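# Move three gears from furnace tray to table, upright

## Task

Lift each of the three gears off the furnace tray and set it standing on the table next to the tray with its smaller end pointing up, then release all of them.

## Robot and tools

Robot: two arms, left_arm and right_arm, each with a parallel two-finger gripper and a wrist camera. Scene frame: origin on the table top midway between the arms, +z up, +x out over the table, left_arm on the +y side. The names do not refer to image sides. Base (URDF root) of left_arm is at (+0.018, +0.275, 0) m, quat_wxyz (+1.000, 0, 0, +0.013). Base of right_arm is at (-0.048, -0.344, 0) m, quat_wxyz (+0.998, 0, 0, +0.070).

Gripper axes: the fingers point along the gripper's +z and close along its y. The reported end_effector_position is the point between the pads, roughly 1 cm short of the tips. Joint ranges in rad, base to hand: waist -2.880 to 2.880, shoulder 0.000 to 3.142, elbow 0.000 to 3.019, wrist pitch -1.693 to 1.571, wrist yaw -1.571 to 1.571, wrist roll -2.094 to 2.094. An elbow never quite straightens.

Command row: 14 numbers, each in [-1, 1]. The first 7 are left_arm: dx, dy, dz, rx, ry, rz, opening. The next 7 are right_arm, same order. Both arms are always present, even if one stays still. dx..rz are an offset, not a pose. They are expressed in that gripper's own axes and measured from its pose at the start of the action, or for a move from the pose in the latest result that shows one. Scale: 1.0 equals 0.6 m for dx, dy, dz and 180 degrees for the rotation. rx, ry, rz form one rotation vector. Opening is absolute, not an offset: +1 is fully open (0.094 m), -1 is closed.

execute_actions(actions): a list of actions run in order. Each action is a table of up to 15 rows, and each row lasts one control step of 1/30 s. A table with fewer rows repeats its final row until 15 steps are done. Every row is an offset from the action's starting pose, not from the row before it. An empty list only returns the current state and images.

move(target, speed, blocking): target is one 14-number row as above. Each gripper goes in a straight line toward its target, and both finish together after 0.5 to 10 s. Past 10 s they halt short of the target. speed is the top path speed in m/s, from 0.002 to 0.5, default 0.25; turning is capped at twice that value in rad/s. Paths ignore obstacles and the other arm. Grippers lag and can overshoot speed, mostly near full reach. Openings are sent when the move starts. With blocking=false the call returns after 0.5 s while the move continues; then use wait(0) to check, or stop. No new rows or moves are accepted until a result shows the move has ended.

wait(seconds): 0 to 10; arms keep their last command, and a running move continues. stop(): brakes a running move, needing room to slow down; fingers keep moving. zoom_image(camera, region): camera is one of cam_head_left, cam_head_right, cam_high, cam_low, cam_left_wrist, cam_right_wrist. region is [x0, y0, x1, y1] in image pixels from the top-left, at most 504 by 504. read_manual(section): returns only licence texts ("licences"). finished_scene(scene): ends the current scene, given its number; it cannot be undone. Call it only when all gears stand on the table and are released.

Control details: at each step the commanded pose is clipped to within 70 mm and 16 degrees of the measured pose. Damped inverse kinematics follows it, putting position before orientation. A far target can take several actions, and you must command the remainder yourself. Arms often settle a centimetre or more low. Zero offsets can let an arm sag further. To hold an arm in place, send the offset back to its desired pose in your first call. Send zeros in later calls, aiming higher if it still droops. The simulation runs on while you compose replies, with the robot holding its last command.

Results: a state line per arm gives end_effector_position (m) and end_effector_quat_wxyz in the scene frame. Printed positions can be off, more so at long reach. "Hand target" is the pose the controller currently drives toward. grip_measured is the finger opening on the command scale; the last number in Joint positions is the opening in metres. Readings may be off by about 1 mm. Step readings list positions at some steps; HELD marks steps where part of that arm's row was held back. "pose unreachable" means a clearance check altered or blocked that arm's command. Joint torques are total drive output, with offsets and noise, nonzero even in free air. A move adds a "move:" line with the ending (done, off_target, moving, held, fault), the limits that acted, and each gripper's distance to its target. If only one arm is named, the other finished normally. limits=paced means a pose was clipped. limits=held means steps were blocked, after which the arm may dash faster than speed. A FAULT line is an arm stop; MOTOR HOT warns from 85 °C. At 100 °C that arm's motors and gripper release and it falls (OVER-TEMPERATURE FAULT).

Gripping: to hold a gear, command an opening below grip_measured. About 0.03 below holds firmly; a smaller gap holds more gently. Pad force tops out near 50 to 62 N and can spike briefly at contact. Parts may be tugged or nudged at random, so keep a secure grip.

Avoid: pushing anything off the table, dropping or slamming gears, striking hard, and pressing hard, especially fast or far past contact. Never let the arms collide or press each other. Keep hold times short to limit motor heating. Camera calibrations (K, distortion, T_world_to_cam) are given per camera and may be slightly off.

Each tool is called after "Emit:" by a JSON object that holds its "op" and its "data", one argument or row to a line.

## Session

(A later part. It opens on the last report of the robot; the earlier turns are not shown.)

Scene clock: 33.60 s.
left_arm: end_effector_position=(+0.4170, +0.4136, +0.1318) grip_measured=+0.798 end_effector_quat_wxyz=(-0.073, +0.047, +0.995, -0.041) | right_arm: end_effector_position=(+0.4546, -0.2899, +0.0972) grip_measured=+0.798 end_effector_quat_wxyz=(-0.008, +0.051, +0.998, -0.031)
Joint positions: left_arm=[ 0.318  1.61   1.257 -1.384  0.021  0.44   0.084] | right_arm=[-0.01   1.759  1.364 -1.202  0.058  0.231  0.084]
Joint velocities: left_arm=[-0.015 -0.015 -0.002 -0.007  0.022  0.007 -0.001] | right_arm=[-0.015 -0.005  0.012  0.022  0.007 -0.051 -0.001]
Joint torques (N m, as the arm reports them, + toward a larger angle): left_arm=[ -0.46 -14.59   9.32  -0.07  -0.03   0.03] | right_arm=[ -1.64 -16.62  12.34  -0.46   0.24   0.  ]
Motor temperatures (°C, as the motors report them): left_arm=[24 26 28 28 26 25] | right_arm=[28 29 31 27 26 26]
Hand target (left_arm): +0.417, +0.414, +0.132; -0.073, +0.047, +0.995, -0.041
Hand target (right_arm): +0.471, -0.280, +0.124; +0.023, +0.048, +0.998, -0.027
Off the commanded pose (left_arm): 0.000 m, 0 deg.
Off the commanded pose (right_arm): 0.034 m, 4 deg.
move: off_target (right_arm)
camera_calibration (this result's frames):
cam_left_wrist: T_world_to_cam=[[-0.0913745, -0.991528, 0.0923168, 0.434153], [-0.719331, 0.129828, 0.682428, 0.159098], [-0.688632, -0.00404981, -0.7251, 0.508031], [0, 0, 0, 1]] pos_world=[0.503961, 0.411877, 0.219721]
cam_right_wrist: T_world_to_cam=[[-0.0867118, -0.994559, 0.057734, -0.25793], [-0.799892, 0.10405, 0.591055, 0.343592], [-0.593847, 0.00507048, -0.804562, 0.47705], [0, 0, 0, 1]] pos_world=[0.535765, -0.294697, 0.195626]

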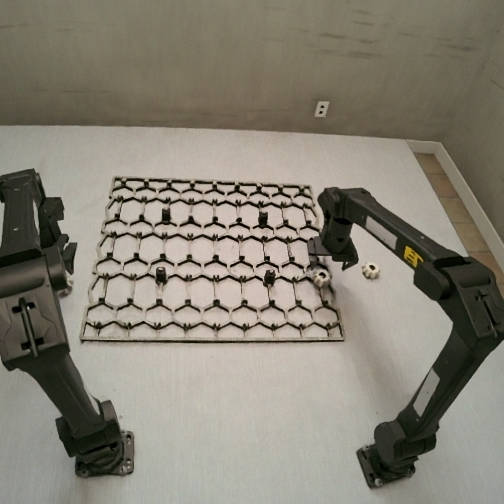

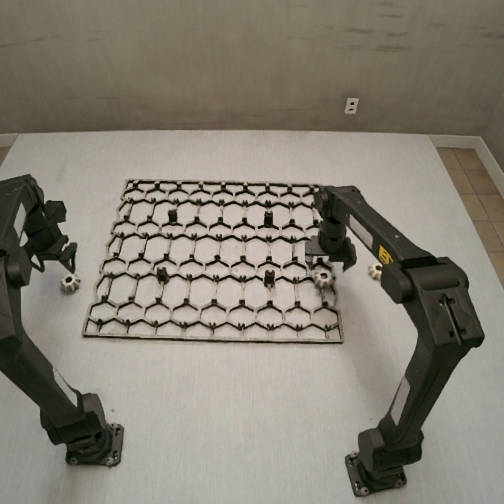

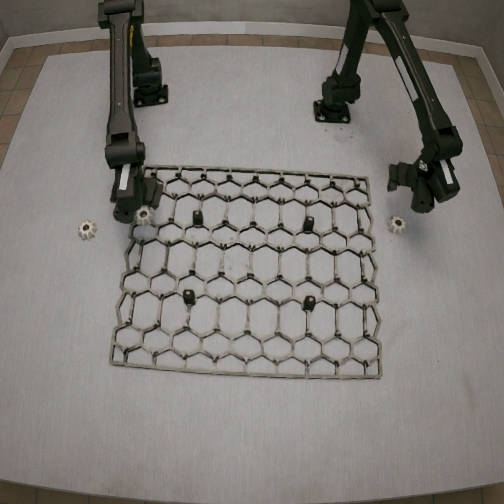

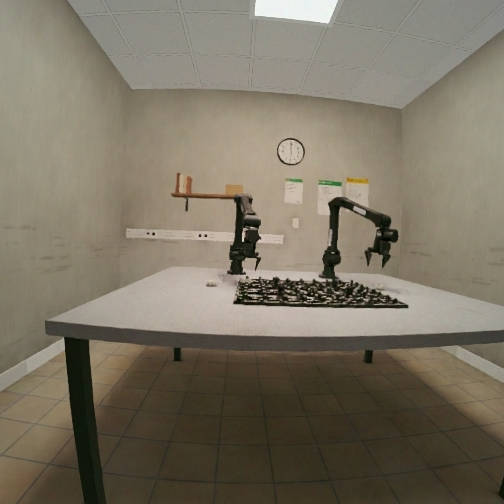

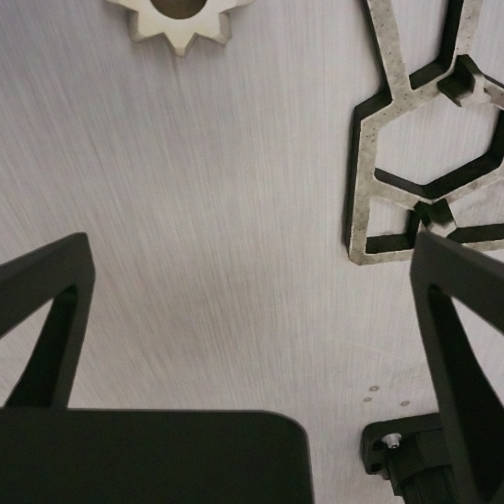

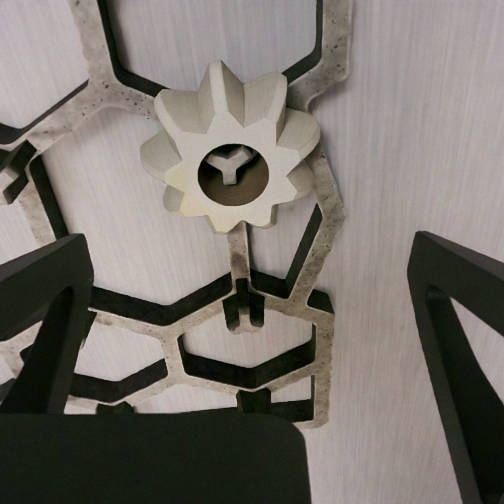

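Emit:
{"op": "move", "data": {
  "target": [0,0,0,0,0,0,0.8, -0.012,0.02,0.088,0,0,0,0.8],
  "speed": 0.1
}}

Scene clock: 34.67 s.
left_arm: end_effector_position=(+0.4170, +0.4136, +0.1318) grip_measured=+0.798 end_effector_quat_wxyz=(-0.073, +0.047, +0.995, -0.041) | right_arm: end_effector_position=(+0.4622, -0.2889, +0.0475) grip_measured=+0.798 end_effector_quat_wxyz=(-0.008, +0.053, +0.998, -0.031)
Joint positions: left_arm=[ 0.318  1.61   1.257 -1.384  0.021  0.44   0.084] | right_arm=[-0.01   1.834  1.327 -1.092  0.058  0.236  0.084]
Joint velocities: left_arm=[-0.005 -0.015 -0.007 -0.022 -0.037  0.066  0.002] | right_arm=[-0.034  0.005  0.002  0.017  0.022  0.007  0.001]
Joint torques (N m, as the arm reports them, + toward a larger angle): left_arm=[ -0.51 -14.89   9.45  -0.32  -0.08   0.06] | right_arm=[ -1.72 -15.64   7.5    0.27   0.11   0.04]
Motor temperatures (°C, as the motors report them): left_arm=[24 26 28 28 26 25] | right_arm=[28 29 31 27 26 26]
Hand target (left_arm): +0.417, +0.414, +0.132; -0.073, +0.047, +0.995, -0.041
Hand target (right_arm): +0.462, -0.282, +0.044; -0.008, +0.051, +0.998, -0.031
Off the commanded pose (left_arm): 0.000 m, 0 deg.
Off the commanded pose (right_arm): 0.008 m, 0 deg.
move: done
camera_calibration (this result's frames):
cam_left_wrist: T_world_to_cam=[[-0.0913745, -0.991528, 0.0923168, 0.434153], [-0.719331, 0.129828, 0.682428, 0.159098], [-0.688632, -0.00404981, -0.7251, 0.508031], [0, 0, 0, 1]] pos_world=[0.503961, 0.411877, 0.219721]
cam_right_wrist: T_world_to_cam=[[-0.0911828, -0.994136, 0.0581266, -0.251263], [-0.798679, 0.10787, 0.592011, 0.379421], [-0.594809, 0.00755671, -0.803831, 0.442629], [0, 0, 0, 1]] pos_world=[0.543404, -0.294062, 0.145783]

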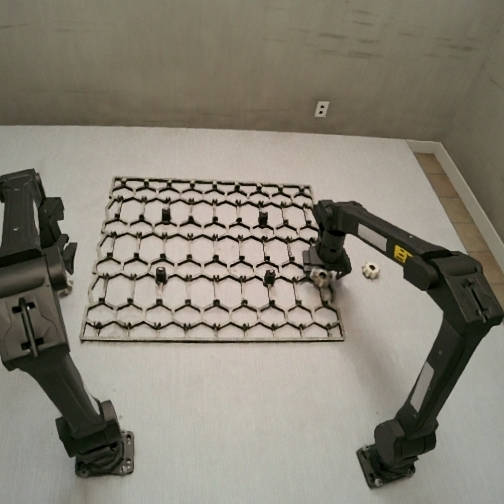

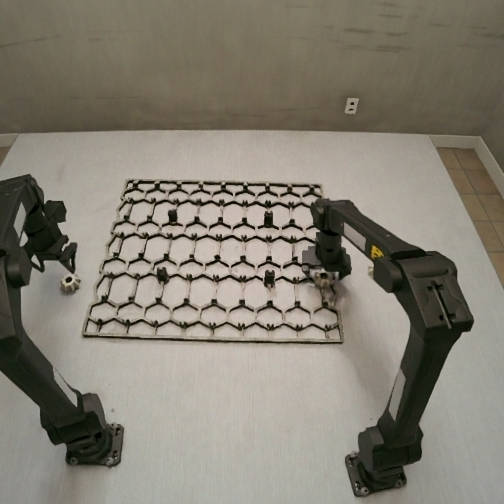

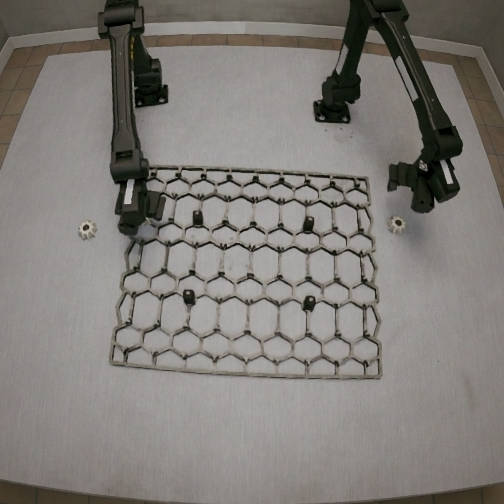

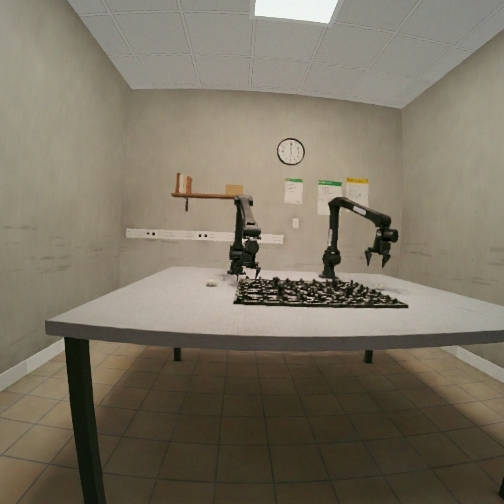

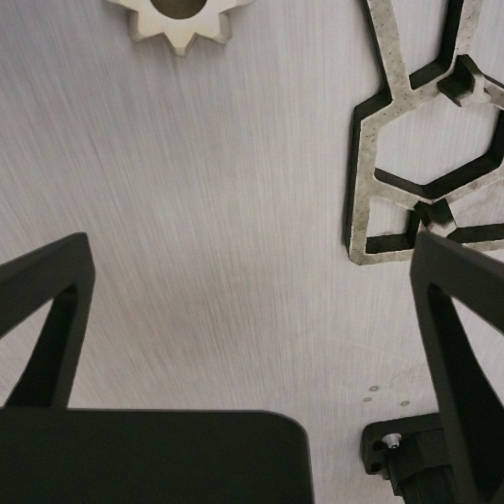

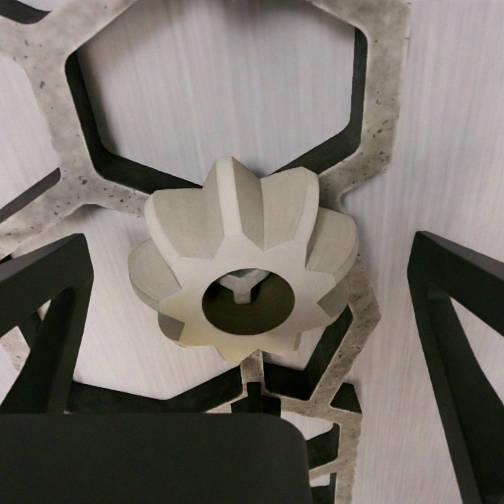

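Matches the successful left-hand view. Close.

Emit:
{"op": "move", "data": {
  "target": [0,0,0,0,0,0,0.8, 0,0,0,0,0,0,-0.3]
}}

Emit:
{"op": "move", "data": {
  "target": [0,0,0,0,0,0,0.8, 0,0,-0.2,0,-0.02,0,0.1],
  "speed": 0.15
}}

Scene clock: 35.50 s.
left_arm: end_effector_position=(+0.4170, +0.4136, +0.1318) grip_measured=+0.798 end_effector_quat_wxyz=(-0.073, +0.047, +0.995, -0.041) | right_arm: end_effector_position=(+0.4621, -0.2870, +0.0474) grip_measured=+0.198 end_effector_quat_wxyz=(-0.009, +0.052, +0.998, -0.028)
Joint positions: left_arm=[ 0.318  1.61   1.257 -1.384  0.021  0.44   0.084] | right_arm=[-0.009  1.834  1.327 -1.091  0.052  0.236  0.056]
Joint velocities: left_arm=[-0.005 -0.005 -0.017  0.017 -0.007 -0.022  0.   ] | right_arm=[-0.015 -0.005  0.012 -0.007  0.007 -0.066 -0.   ]
Joint torques (N m, as the arm reports them, + toward a larger angle): left_arm=[ -0.49 -14.85   9.4   -0.18  -0.03   0.03] | right_arm=[ -2.56 -15.47   7.73  -0.04   0.34  -0.12]
Motor temperatures (°C, as the motors report them): left_arm=[24 26 28 28 26 25] | right_arm=[28 29 31 27 26 26]
Hand target (left_arm): +0.417, +0.414, +0.132; -0.073, +0.047, +0.995, -0.041
Hand target (right_arm): +0.462, -0.289, +0.047; -0.008, +0.053, +0.998, -0.031
Off the commanded pose (left_arm): 0.000 m, 0 deg.
Off the commanded pose (right_arm): 0.002 m, 0 deg.
move: done
camera_calibration (this result's frames):
cam_left_wrist: T_world_to_cam=[[-0.0913745, -0.991528, 0.0923168, 0.434153], [-0.719331, 0.129828, 0.682428, 0.159098], [-0.688632, -0.00404981, -0.7251, 0.508031], [0, 0, 0, 1]] pos_world=[0.503961, 0.411877, 0.219721]
cam_right_wrist: T_world_to_cam=[[-0.0902179, -0.994582, 0.0516495, -0.249635], [-0.798746, 0.103236, 0.592746, 0.377884], [-0.594867, 0.0122215, -0.803732, 0.443894], [0, 0, 0, 1]] pos_world=[0.543369, -0.292718, 0.145676]

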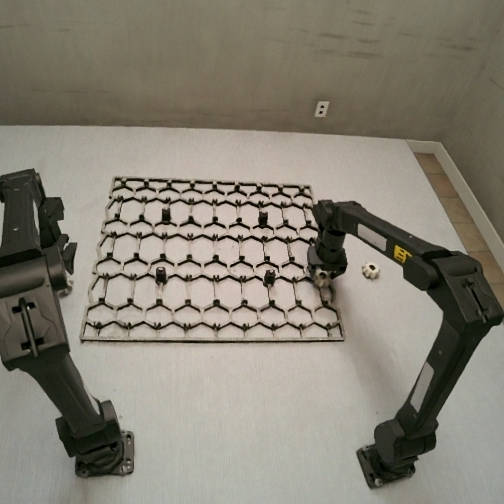

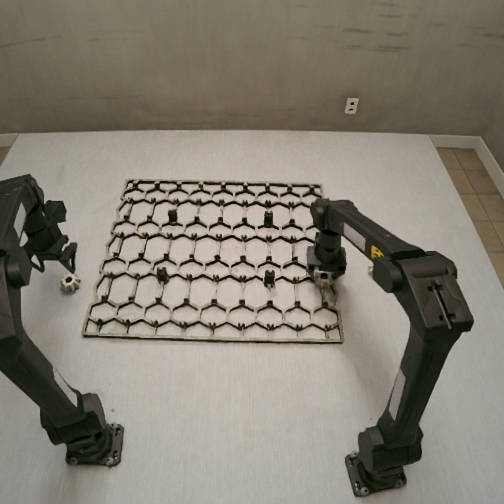

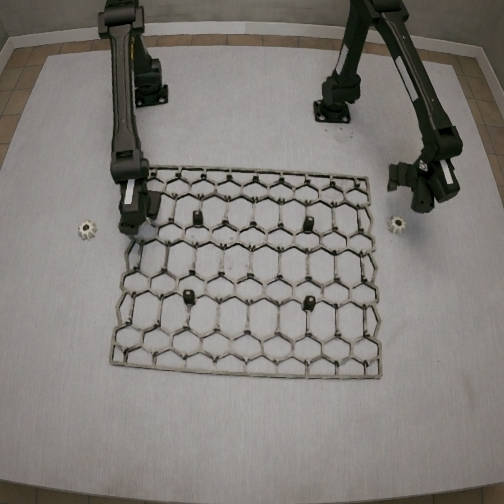

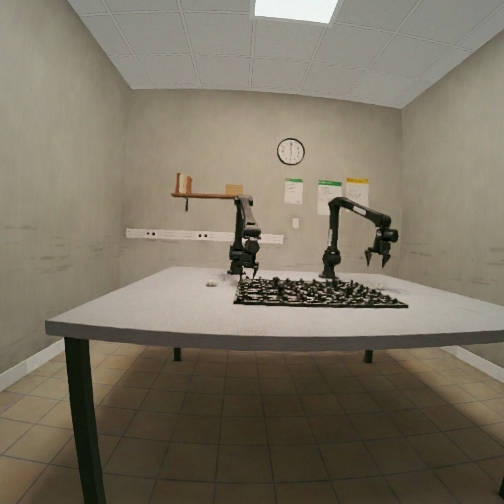

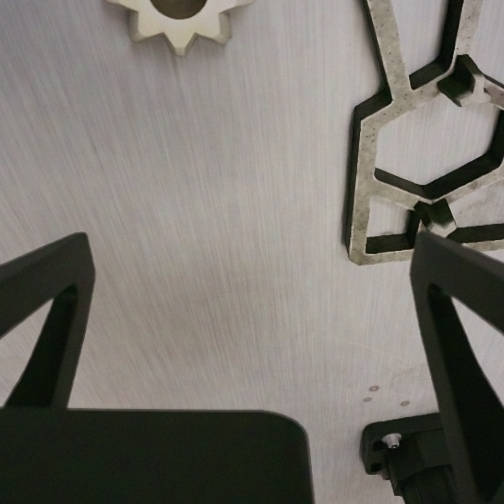

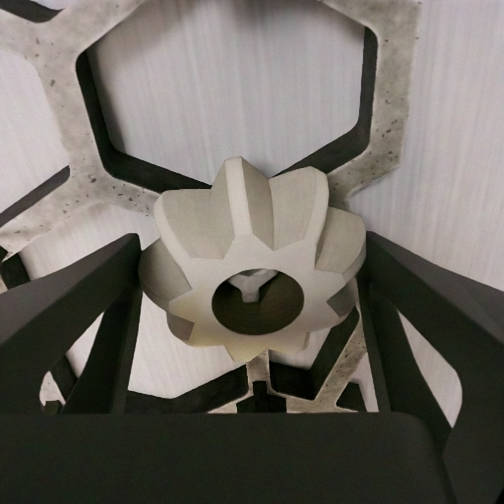

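Scene clock: 36.80 s.
left_arm: end_effector_position=(+0.4170, +0.4136, +0.1318) grip_measured=+0.798 end_effector_quat_wxyz=(-0.073, +0.047, +0.995, -0.041) | right_arm: end_effector_position=(+0.4429, -0.2893, +0.1256) grip_measured=+0.198 end_effector_quat_wxyz=(-0.024, +0.052, +0.998, -0.035)
Joint positions: left_arm=[ 0.318  1.61   1.257 -1.384  0.021  0.44   0.084] | right_arm=[-0.005  1.725  1.396 -1.301  0.061  0.239  0.056]
Joint velocities: left_arm=[-0.005  0.005 -0.012 -0.002 -0.022  0.022  0.   ] | right_arm=[-0.005 -0.005 -0.012 -0.017  0.051 -0.007 -0.   ]
Joint torques (N m, as the arm reports them, + toward a larger angle): left_arm=[ -0.69 -15.38   9.41  -0.09  -0.03   0.07] | right_arm=[ -2.19 -18.54  13.85  -0.68   0.35  -0.01]
Motor temperatures (°C, as the motors report them): left_arm=[24 26 28 28 26 25] | right_arm=[28 29 31 27 26 26]
Hand target (left_arm): +0.417, +0.414, +0.132; -0.073, +0.047, +0.995, -0.041
Hand target (right_arm): +0.462, -0.281, +0.168; +0.023, +0.052, +0.998, -0.029
Off the commanded pose (left_arm): 0.000 m, 0 deg.
Off the commanded pose (right_arm): 0.048 m, 5 deg.
move: off_target (right_arm); limits=paced
camera_calibration (this result's frames):
cam_left_wrist: T_world_to_cam=[[-0.0913745, -0.991528, 0.0923168, 0.434153], [-0.719331, 0.129828, 0.682428, 0.159098], [-0.688632, -0.00404981, -0.7251, 0.508031], [0, 0, 0, 1]] pos_world=[0.503961, 0.411877, 0.219721]
cam_right_wrist: T_world_to_cam=[[-0.087595, -0.993869, 0.0674671, -0.260662], [-0.779983, 0.110557, 0.615957, 0.307314], [-0.61964, 0.00133153, -0.784885, 0.500839], [0, 0, 0, 1]] pos_world=[0.527207, -0.293707, 0.221395]

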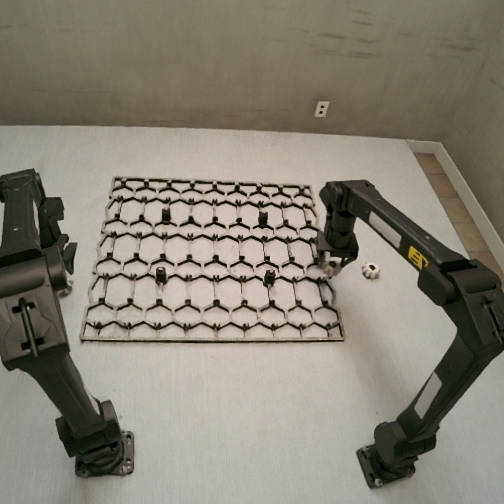

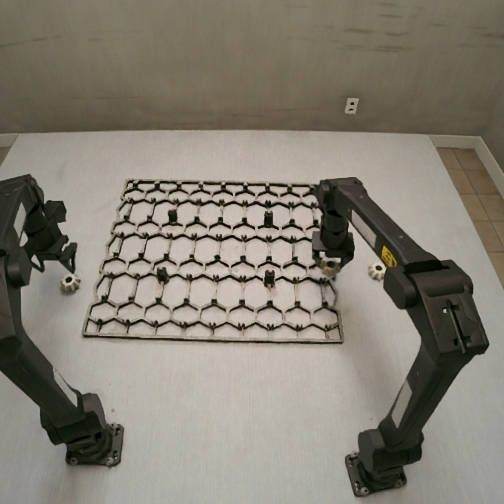

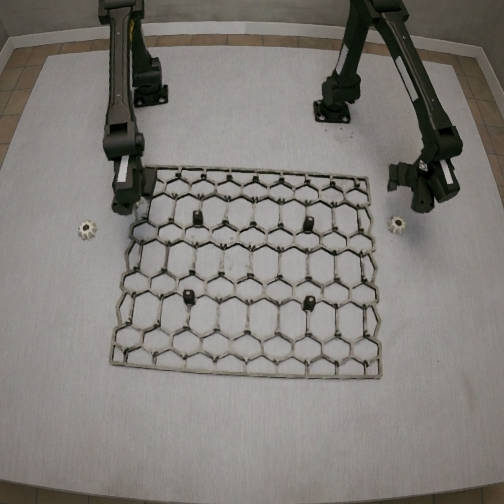

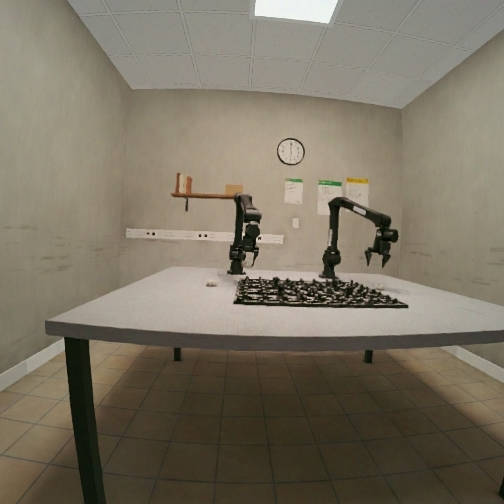

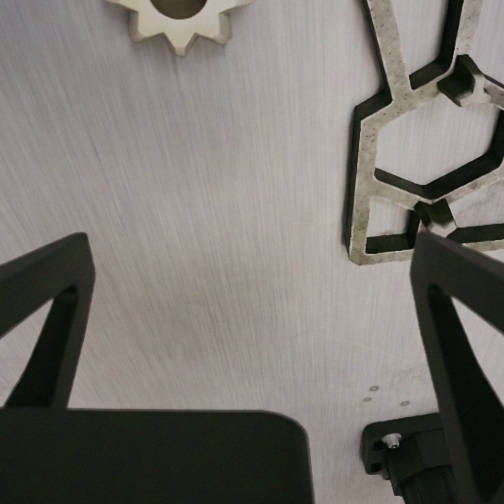

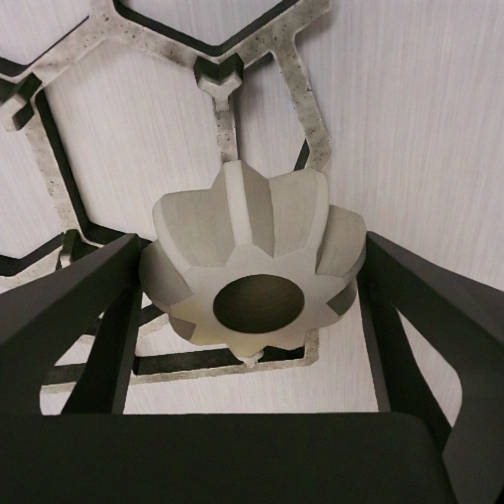

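Emit:
{"op": "move", "data": {
  "target": [0,0,0,0,0,0,0.8, 0.042,-0.29,-0.03,0,-0.015,0,0.1],
  "speed": 0.2
}}

Scene clock: 38.33 s.
left_arm: end_effector_position=(+0.4170, +0.4136, +0.1318) grip_measured=+0.798 end_effector_quat_wxyz=(-0.073, +0.047, +0.995, -0.041) | right_arm: end_effector_position=(+0.3992, -0.4589, +0.1364) grip_measured=+0.198 end_effector_quat_wxyz=(-0.028, +0.056, +0.997, -0.036)
Joint positions: left_arm=[ 0.318  1.61   1.257 -1.384  0.021  0.44   0.084] | right_arm=[-0.359  1.626  1.297 -1.285  0.08  -0.106  0.056]
Joint velocities: left_arm=[-0.005  0.005 -0.012  0.007 -0.066  0.022 -0.001] | right_arm=[-0.005 -0.005 -0.007 -0.017  0.007  0.007  0.001]
Joint torques (N m, as the arm reports them, + toward a larger angle): left_arm=[ -1.23 -15.21   9.36  -0.22  -0.04   0.08] | right_arm=[ -3.42 -17.4    8.32   0.19   0.08  -0.19]
Motor temperatures (°C, as the motors report them): left_arm=[24 26 28 28 26 25] | right_arm=[28 29 31 27 26 26]
Hand target (left_arm): +0.417, +0.414, +0.132; -0.073, +0.047, +0.995, -0.041
Hand target (right_arm): +0.400, -0.459, +0.157; -0.001, +0.051, +0.998, -0.040
Off the commanded pose (left_arm): 0.000 m, 0 deg.
Off the commanded pose (right_arm): 0.021 m, 3 deg.
move: off_target (right_arm)
camera_calibration (this result's frames):
cam_left_wrist: T_world_to_cam=[[-0.0913745, -0.991528, 0.0923168, 0.434153], [-0.719331, 0.129828, 0.682428, 0.159098], [-0.688632, -0.00404981, -0.7251, 0.508031], [0, 0, 0, 1]] pos_world=[0.503961, 0.411877, 0.219721]
cam_right_wrist: T_world_to_cam=[[-0.0960785, -0.992958, 0.069309, -0.430215], [-0.773986, 0.11831, 0.622051, 0.285596], [-0.625871, 0.00612159, -0.779903, 0.486412], [0, 0, 0, 1]] pos_world=[0.484144, -0.463952, 0.231516]

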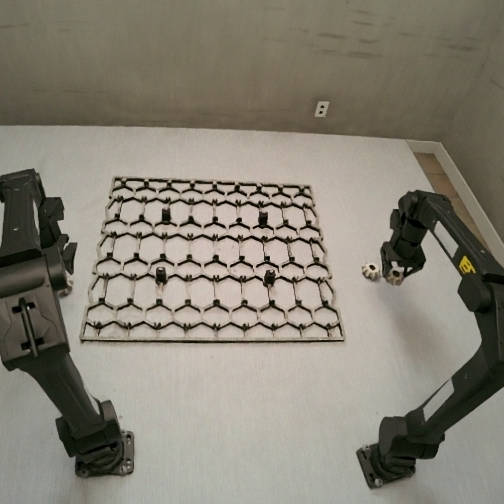

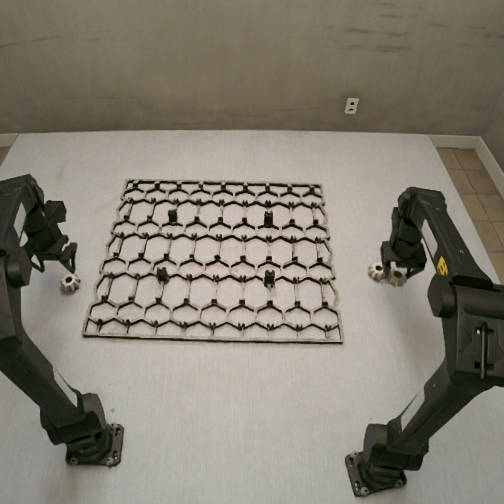

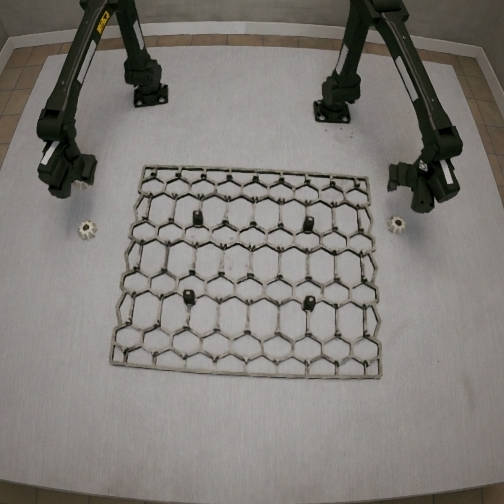

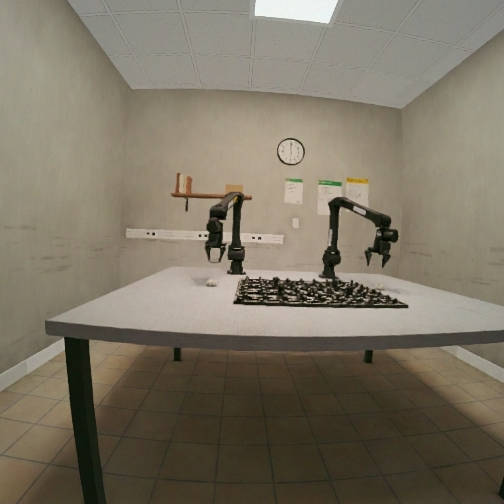

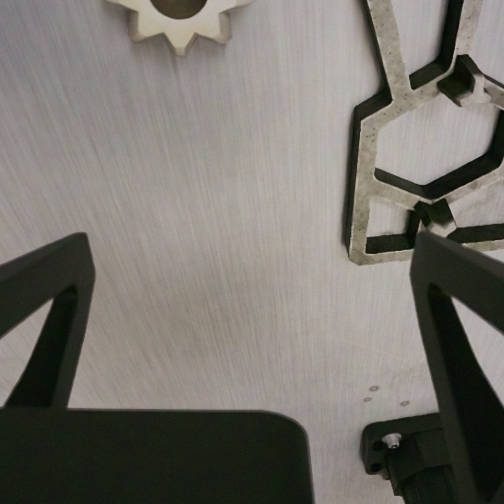

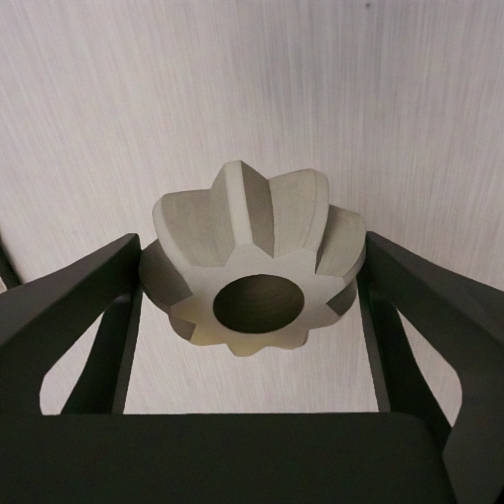

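Descend to ~0.035.

Emit:
{"op": "move", "data": {
  "target": [0,0,0,0,0,0,0.8, 0,0.01,0.168,0,-0.015,0,0.1],
  "speed": 0.12
}}

Scene clock: 39.63 s.
left_arm: end_effector_position=(+0.4170, +0.4136, +0.1318) grip_measured=+0.798 end_effector_quat_wxyz=(-0.073, +0.047, +0.995, -0.041) | right_arm: end_effector_position=(+0.3899, -0.4566, +0.0317) grip_measured=+0.198 end_effector_quat_wxyz=(-0.014, +0.056, +0.998, -0.037)
Joint positions: left_arm=[ 0.318  1.61   1.257 -1.384  0.021  0.44   0.084] | right_arm=[-0.359  1.713  1.103 -0.976  0.079 -0.107  0.056]
Joint velocities: left_arm=[ 0.015 -0.005 -0.037 -0.007 -0.007 -0.007  0.001] | right_arm=[ 0.005 -0.005  0.007  0.017 -0.022  0.007 -0.   ]
Joint torques (N m, as the arm reports them, + toward a larger angle): left_arm=[ -0.67 -15.46   9.32  -0.15  -0.08   0.03] | right_arm=[ -3.16 -13.73   7.83   0.23   0.01  -0.14]
Motor temperatures (°C, as the motors report them): left_arm=[24 26 28 28 26 25] | right_arm=[28 29 31 27 26 26]
Hand target (left_arm): +0.417, +0.414, +0.132; -0.073, +0.047, +0.995, -0.041
Hand target (right_arm): +0.394, -0.459, +0.035; -0.004, +0.055, +0.998, -0.037
Off the commanded pose (left_arm): 0.000 m, 0 deg.
Off the commanded pose (right_arm): 0.006 m, 1 deg.
move: done
camera_calibration (this result's frames):
cam_left_wrist: T_world_to_cam=[[-0.0913745, -0.991528, 0.0923168, 0.434153], [-0.719331, 0.129828, 0.682428, 0.159098], [-0.688632, -0.00404981, -0.7251, 0.508031], [0, 0, 0, 1]] pos_world=[0.503961, 0.411877, 0.219721]
cam_right_wrist: T_world_to_cam=[[-0.0969176, -0.992745, 0.0711603, -0.421156], [-0.790879, 0.120222, 0.600048, 0.351473], [-0.60425, 0.00187608, -0.796793, 0.389054], [0, 0, 0, 1]] pos_world=[0.472241, -0.461086, 0.129065]

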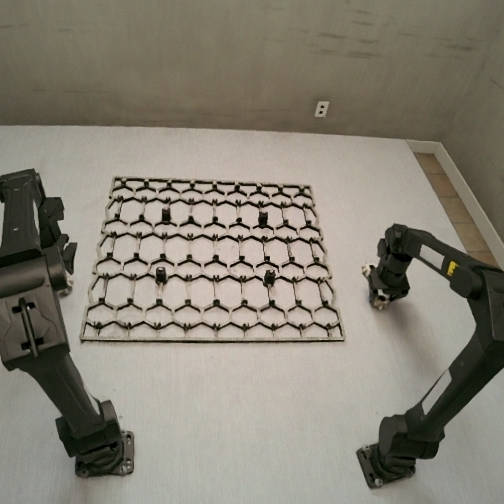

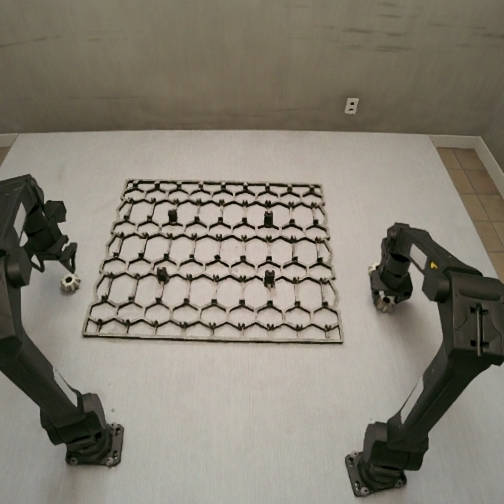

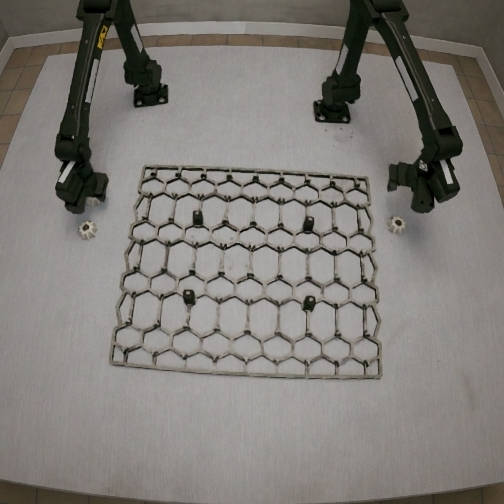

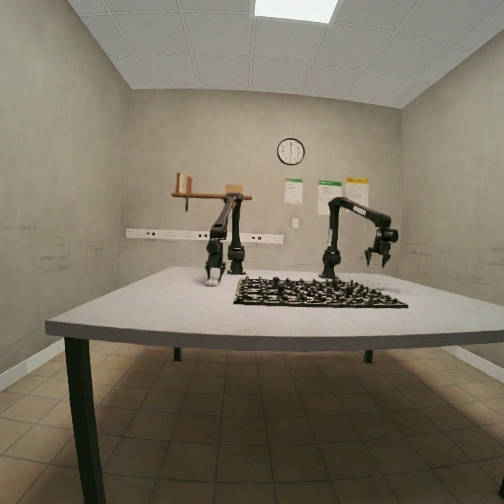

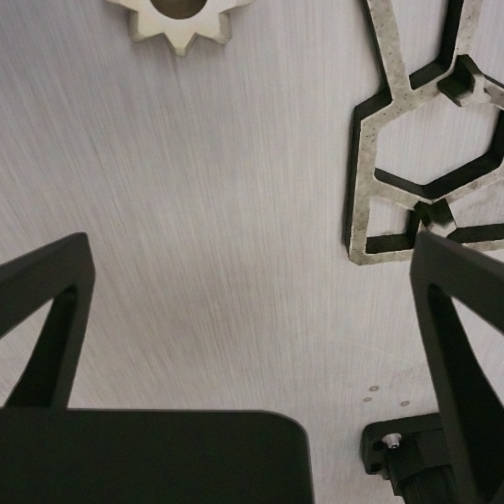

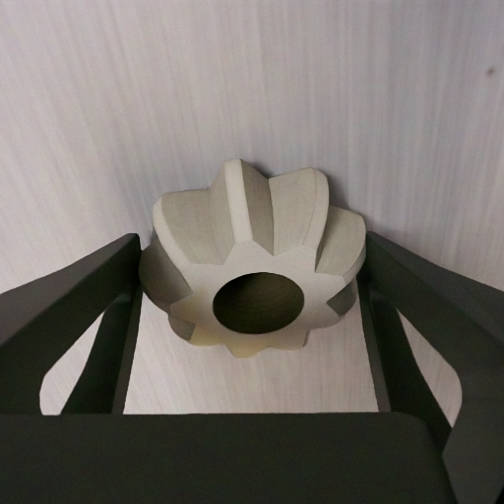

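Emit:
{"op": "move", "data": {
  "target": [0,0,0,0,0,0,0.8, 0,0,0,0,0,0,0.8]
}}

Emit:
{"op": "move", "data": {
  "target": [0,0,0,0,0,0,0.8, 0,0,-0.2,0,0,0,0.8]
}}

Scene clock: 40.43 s.
left_arm: end_effector_position=(+0.4170, +0.4136, +0.1318) grip_measured=+0.798 end_effector_quat_wxyz=(-0.073, +0.047, +0.995, -0.041) | right_arm: end_effector_position=(+0.3899, -0.4566, +0.0317) grip_measured=+0.798 end_effector_quat_wxyz=(-0.014, +0.056, +0.998, -0.038)
Joint positions: left_arm=[ 0.318  1.61   1.257 -1.384  0.021  0.44   0.084] | right_arm=[-0.359  1.713  1.103 -0.976  0.079 -0.107  0.084]
Joint velocities: left_arm=[-0.015 -0.015 -0.002 -0.017  0.037  0.007  0.   ] | right_arm=[ 0.005 -0.005 -0.017  0.012 -0.007 -0.022  0.001]
Joint torques (N m, as the arm reports them, + toward a larger angle): left_arm=[ -0.53 -14.92   9.33  -0.05  -0.07   0.04] | right_arm=[ -2.61 -14.02   7.27   0.21   0.08  -0.1 ]
Motor temperatures (°C, as the motors report them): left_arm=[24 26 28 28 26 25] | right_arm=[28 29 31 27 26 26]
Hand target (left_arm): +0.417, +0.414, +0.132; -0.073, +0.047, +0.995, -0.041
Hand target (right_arm): +0.390, -0.457, +0.032; -0.014, +0.056, +0.998, -0.037
Off the commanded pose (left_arm): 0.000 m, 0 deg.
Off the commanded pose (right_arm): 0.000 m, 0 deg.
move: done
camera_calibration (this result's frames):
cam_left_wrist: T_world_to_cam=[[-0.0913745, -0.991528, 0.0923168, 0.434153], [-0.719331, 0.129828, 0.682428, 0.159098], [-0.688632, -0.00404981, -0.7251, 0.508031], [0, 0, 0, 1]] pos_world=[0.503961, 0.411877, 0.219721]
cam_right_wrist: T_world_to_cam=[[-0.0969058, -0.992719, 0.0715379, -0.421226], [-0.790829, 0.120441, 0.600069, 0.351546], [-0.604316, 0.00157587, -0.796743, 0.388937], [0, 0, 0, 1]] pos_world=[0.472235, -0.461113, 0.129065]

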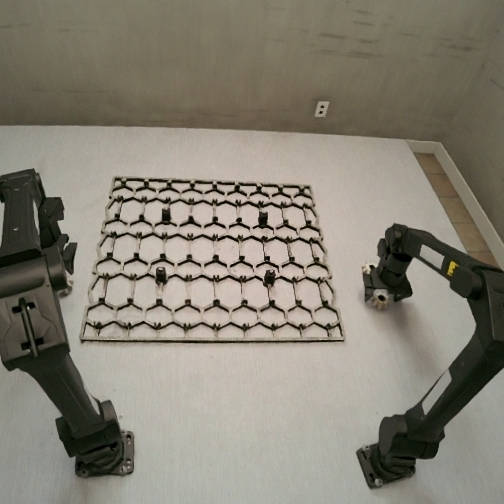

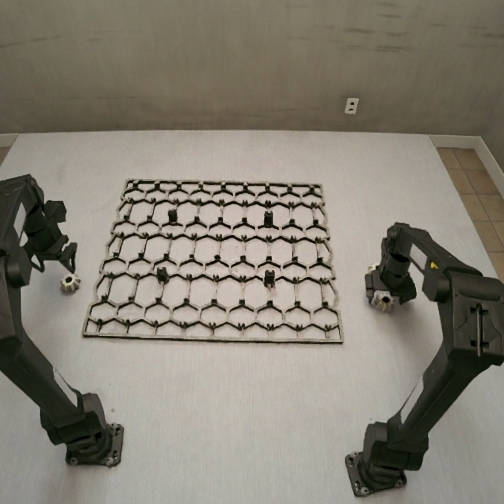

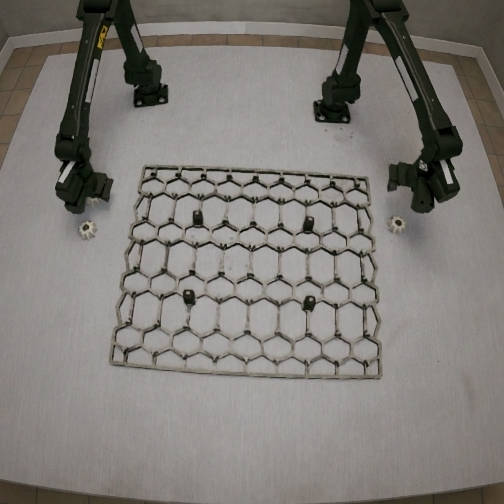

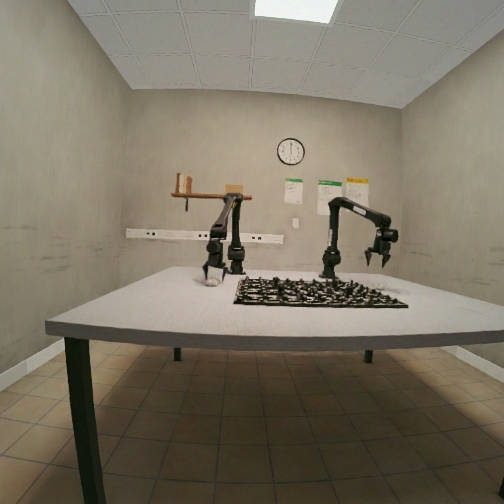

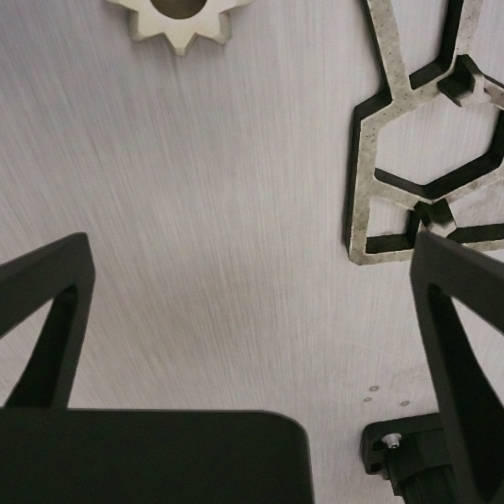

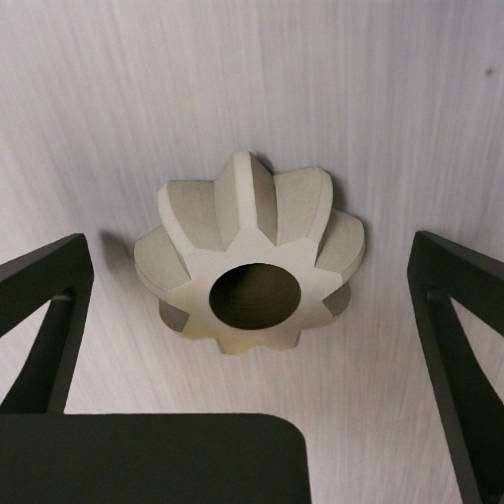

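Scene clock: 41.40 s.
left_arm: end_effector_position=(+0.4170, +0.4136, +0.1318) grip_measured=+0.798 end_effector_quat_wxyz=(-0.073, +0.047, +0.995, -0.041) | right_arm: end_effector_position=(+0.3780, -0.4533, +0.1347) grip_measured=+0.798 end_effector_quat_wxyz=(-0.034, +0.059, +0.997, -0.035)
Joint positions: left_arm=[ 0.318  1.61   1.257 -1.384  0.021  0.44   0.084] | right_arm=[-0.357  1.581  1.237 -1.282  0.079 -0.097  0.084]
Joint velocities: left_arm=[-0.015  0.005  0.002  0.017  0.051 -0.095  0.001] | right_arm=[ 0.005 -0.015 -0.002 -0.012  0.007 -0.051 -0.   ]
Joint torques (N m, as the arm reports them, + toward a larger angle): left_arm=[ -0.87 -14.88   9.22  -0.29  -0.07   0.04] | right_arm=[ -2.   -13.06  11.95  -0.45   0.03   0.03]
Motor temperatures (°C, as the motors report them): left_arm=[24 26 28 28 26 25] | right_arm=[28 29 31 27 26 26]
Hand target (left_arm): +0.417, +0.414, +0.132; -0.073, +0.047, +0.995, -0.041
Hand target (right_arm): +0.393, -0.448, +0.152; -0.014, +0.056, +0.998, -0.037
Off the commanded pose (left_arm): 0.000 m, 0 deg.
Off the commanded pose (right_arm): 0.024 m, 2 deg.
move: off_target (right_arm); limits=paced
camera_calibration (this result's frames):
cam_left_wrist: T_world_to_cam=[[-0.0913745, -0.991528, 0.0923168, 0.434153], [-0.719331, 0.129828, 0.682428, 0.159098], [-0.688632, -0.00404981, -0.7251, 0.508031], [0, 0, 0, 1]] pos_world=[0.503961, 0.411877, 0.219721]
cam_right_wrist: T_world_to_cam=[[-0.102157, -0.992495, 0.0672146, -0.423766], [-0.766201, 0.121597, 0.630991, 0.26702], [-0.634428, 0.0129602, -0.772873, 0.477185], [0, 0, 0, 1]] pos_world=[0.464039, -0.459239, 0.228799]

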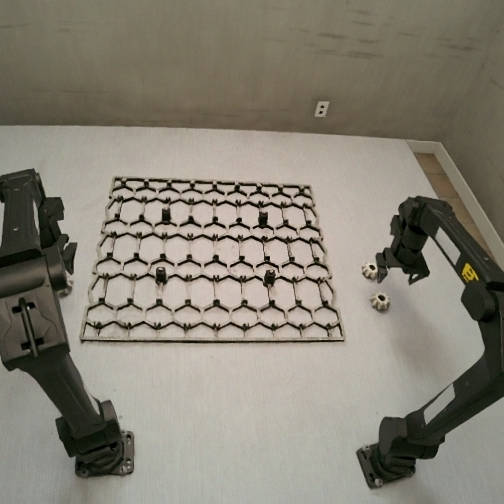

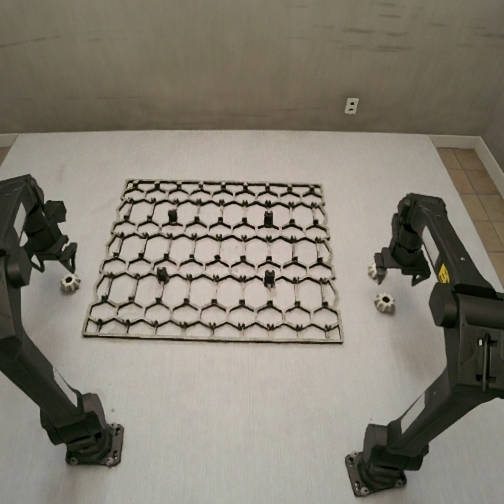

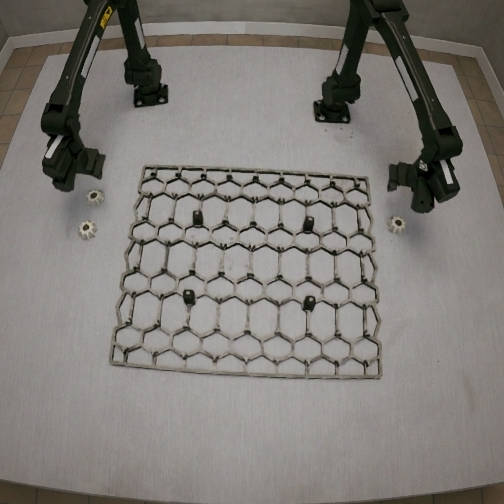

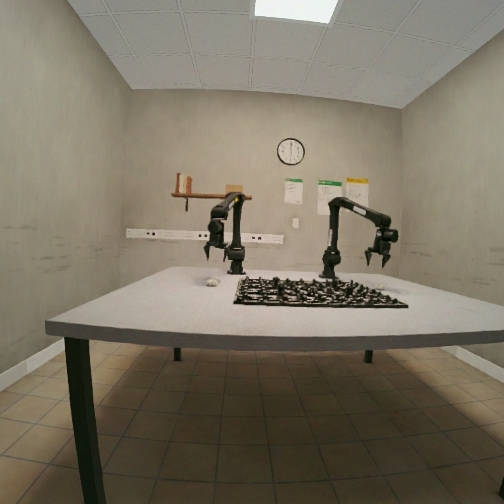

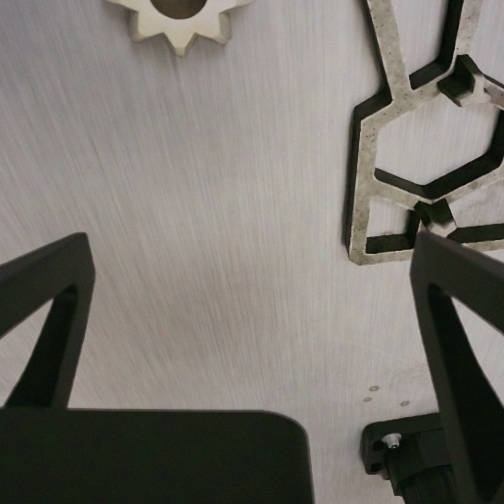

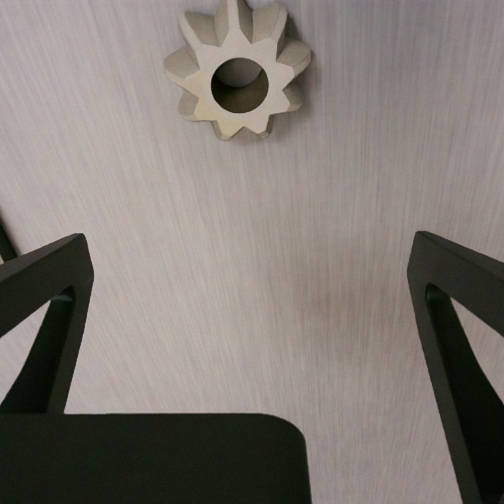

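Emit:
{"op": "finished_scene", "data": {
  "scene": 1
}}

The scene is finished: the task was done.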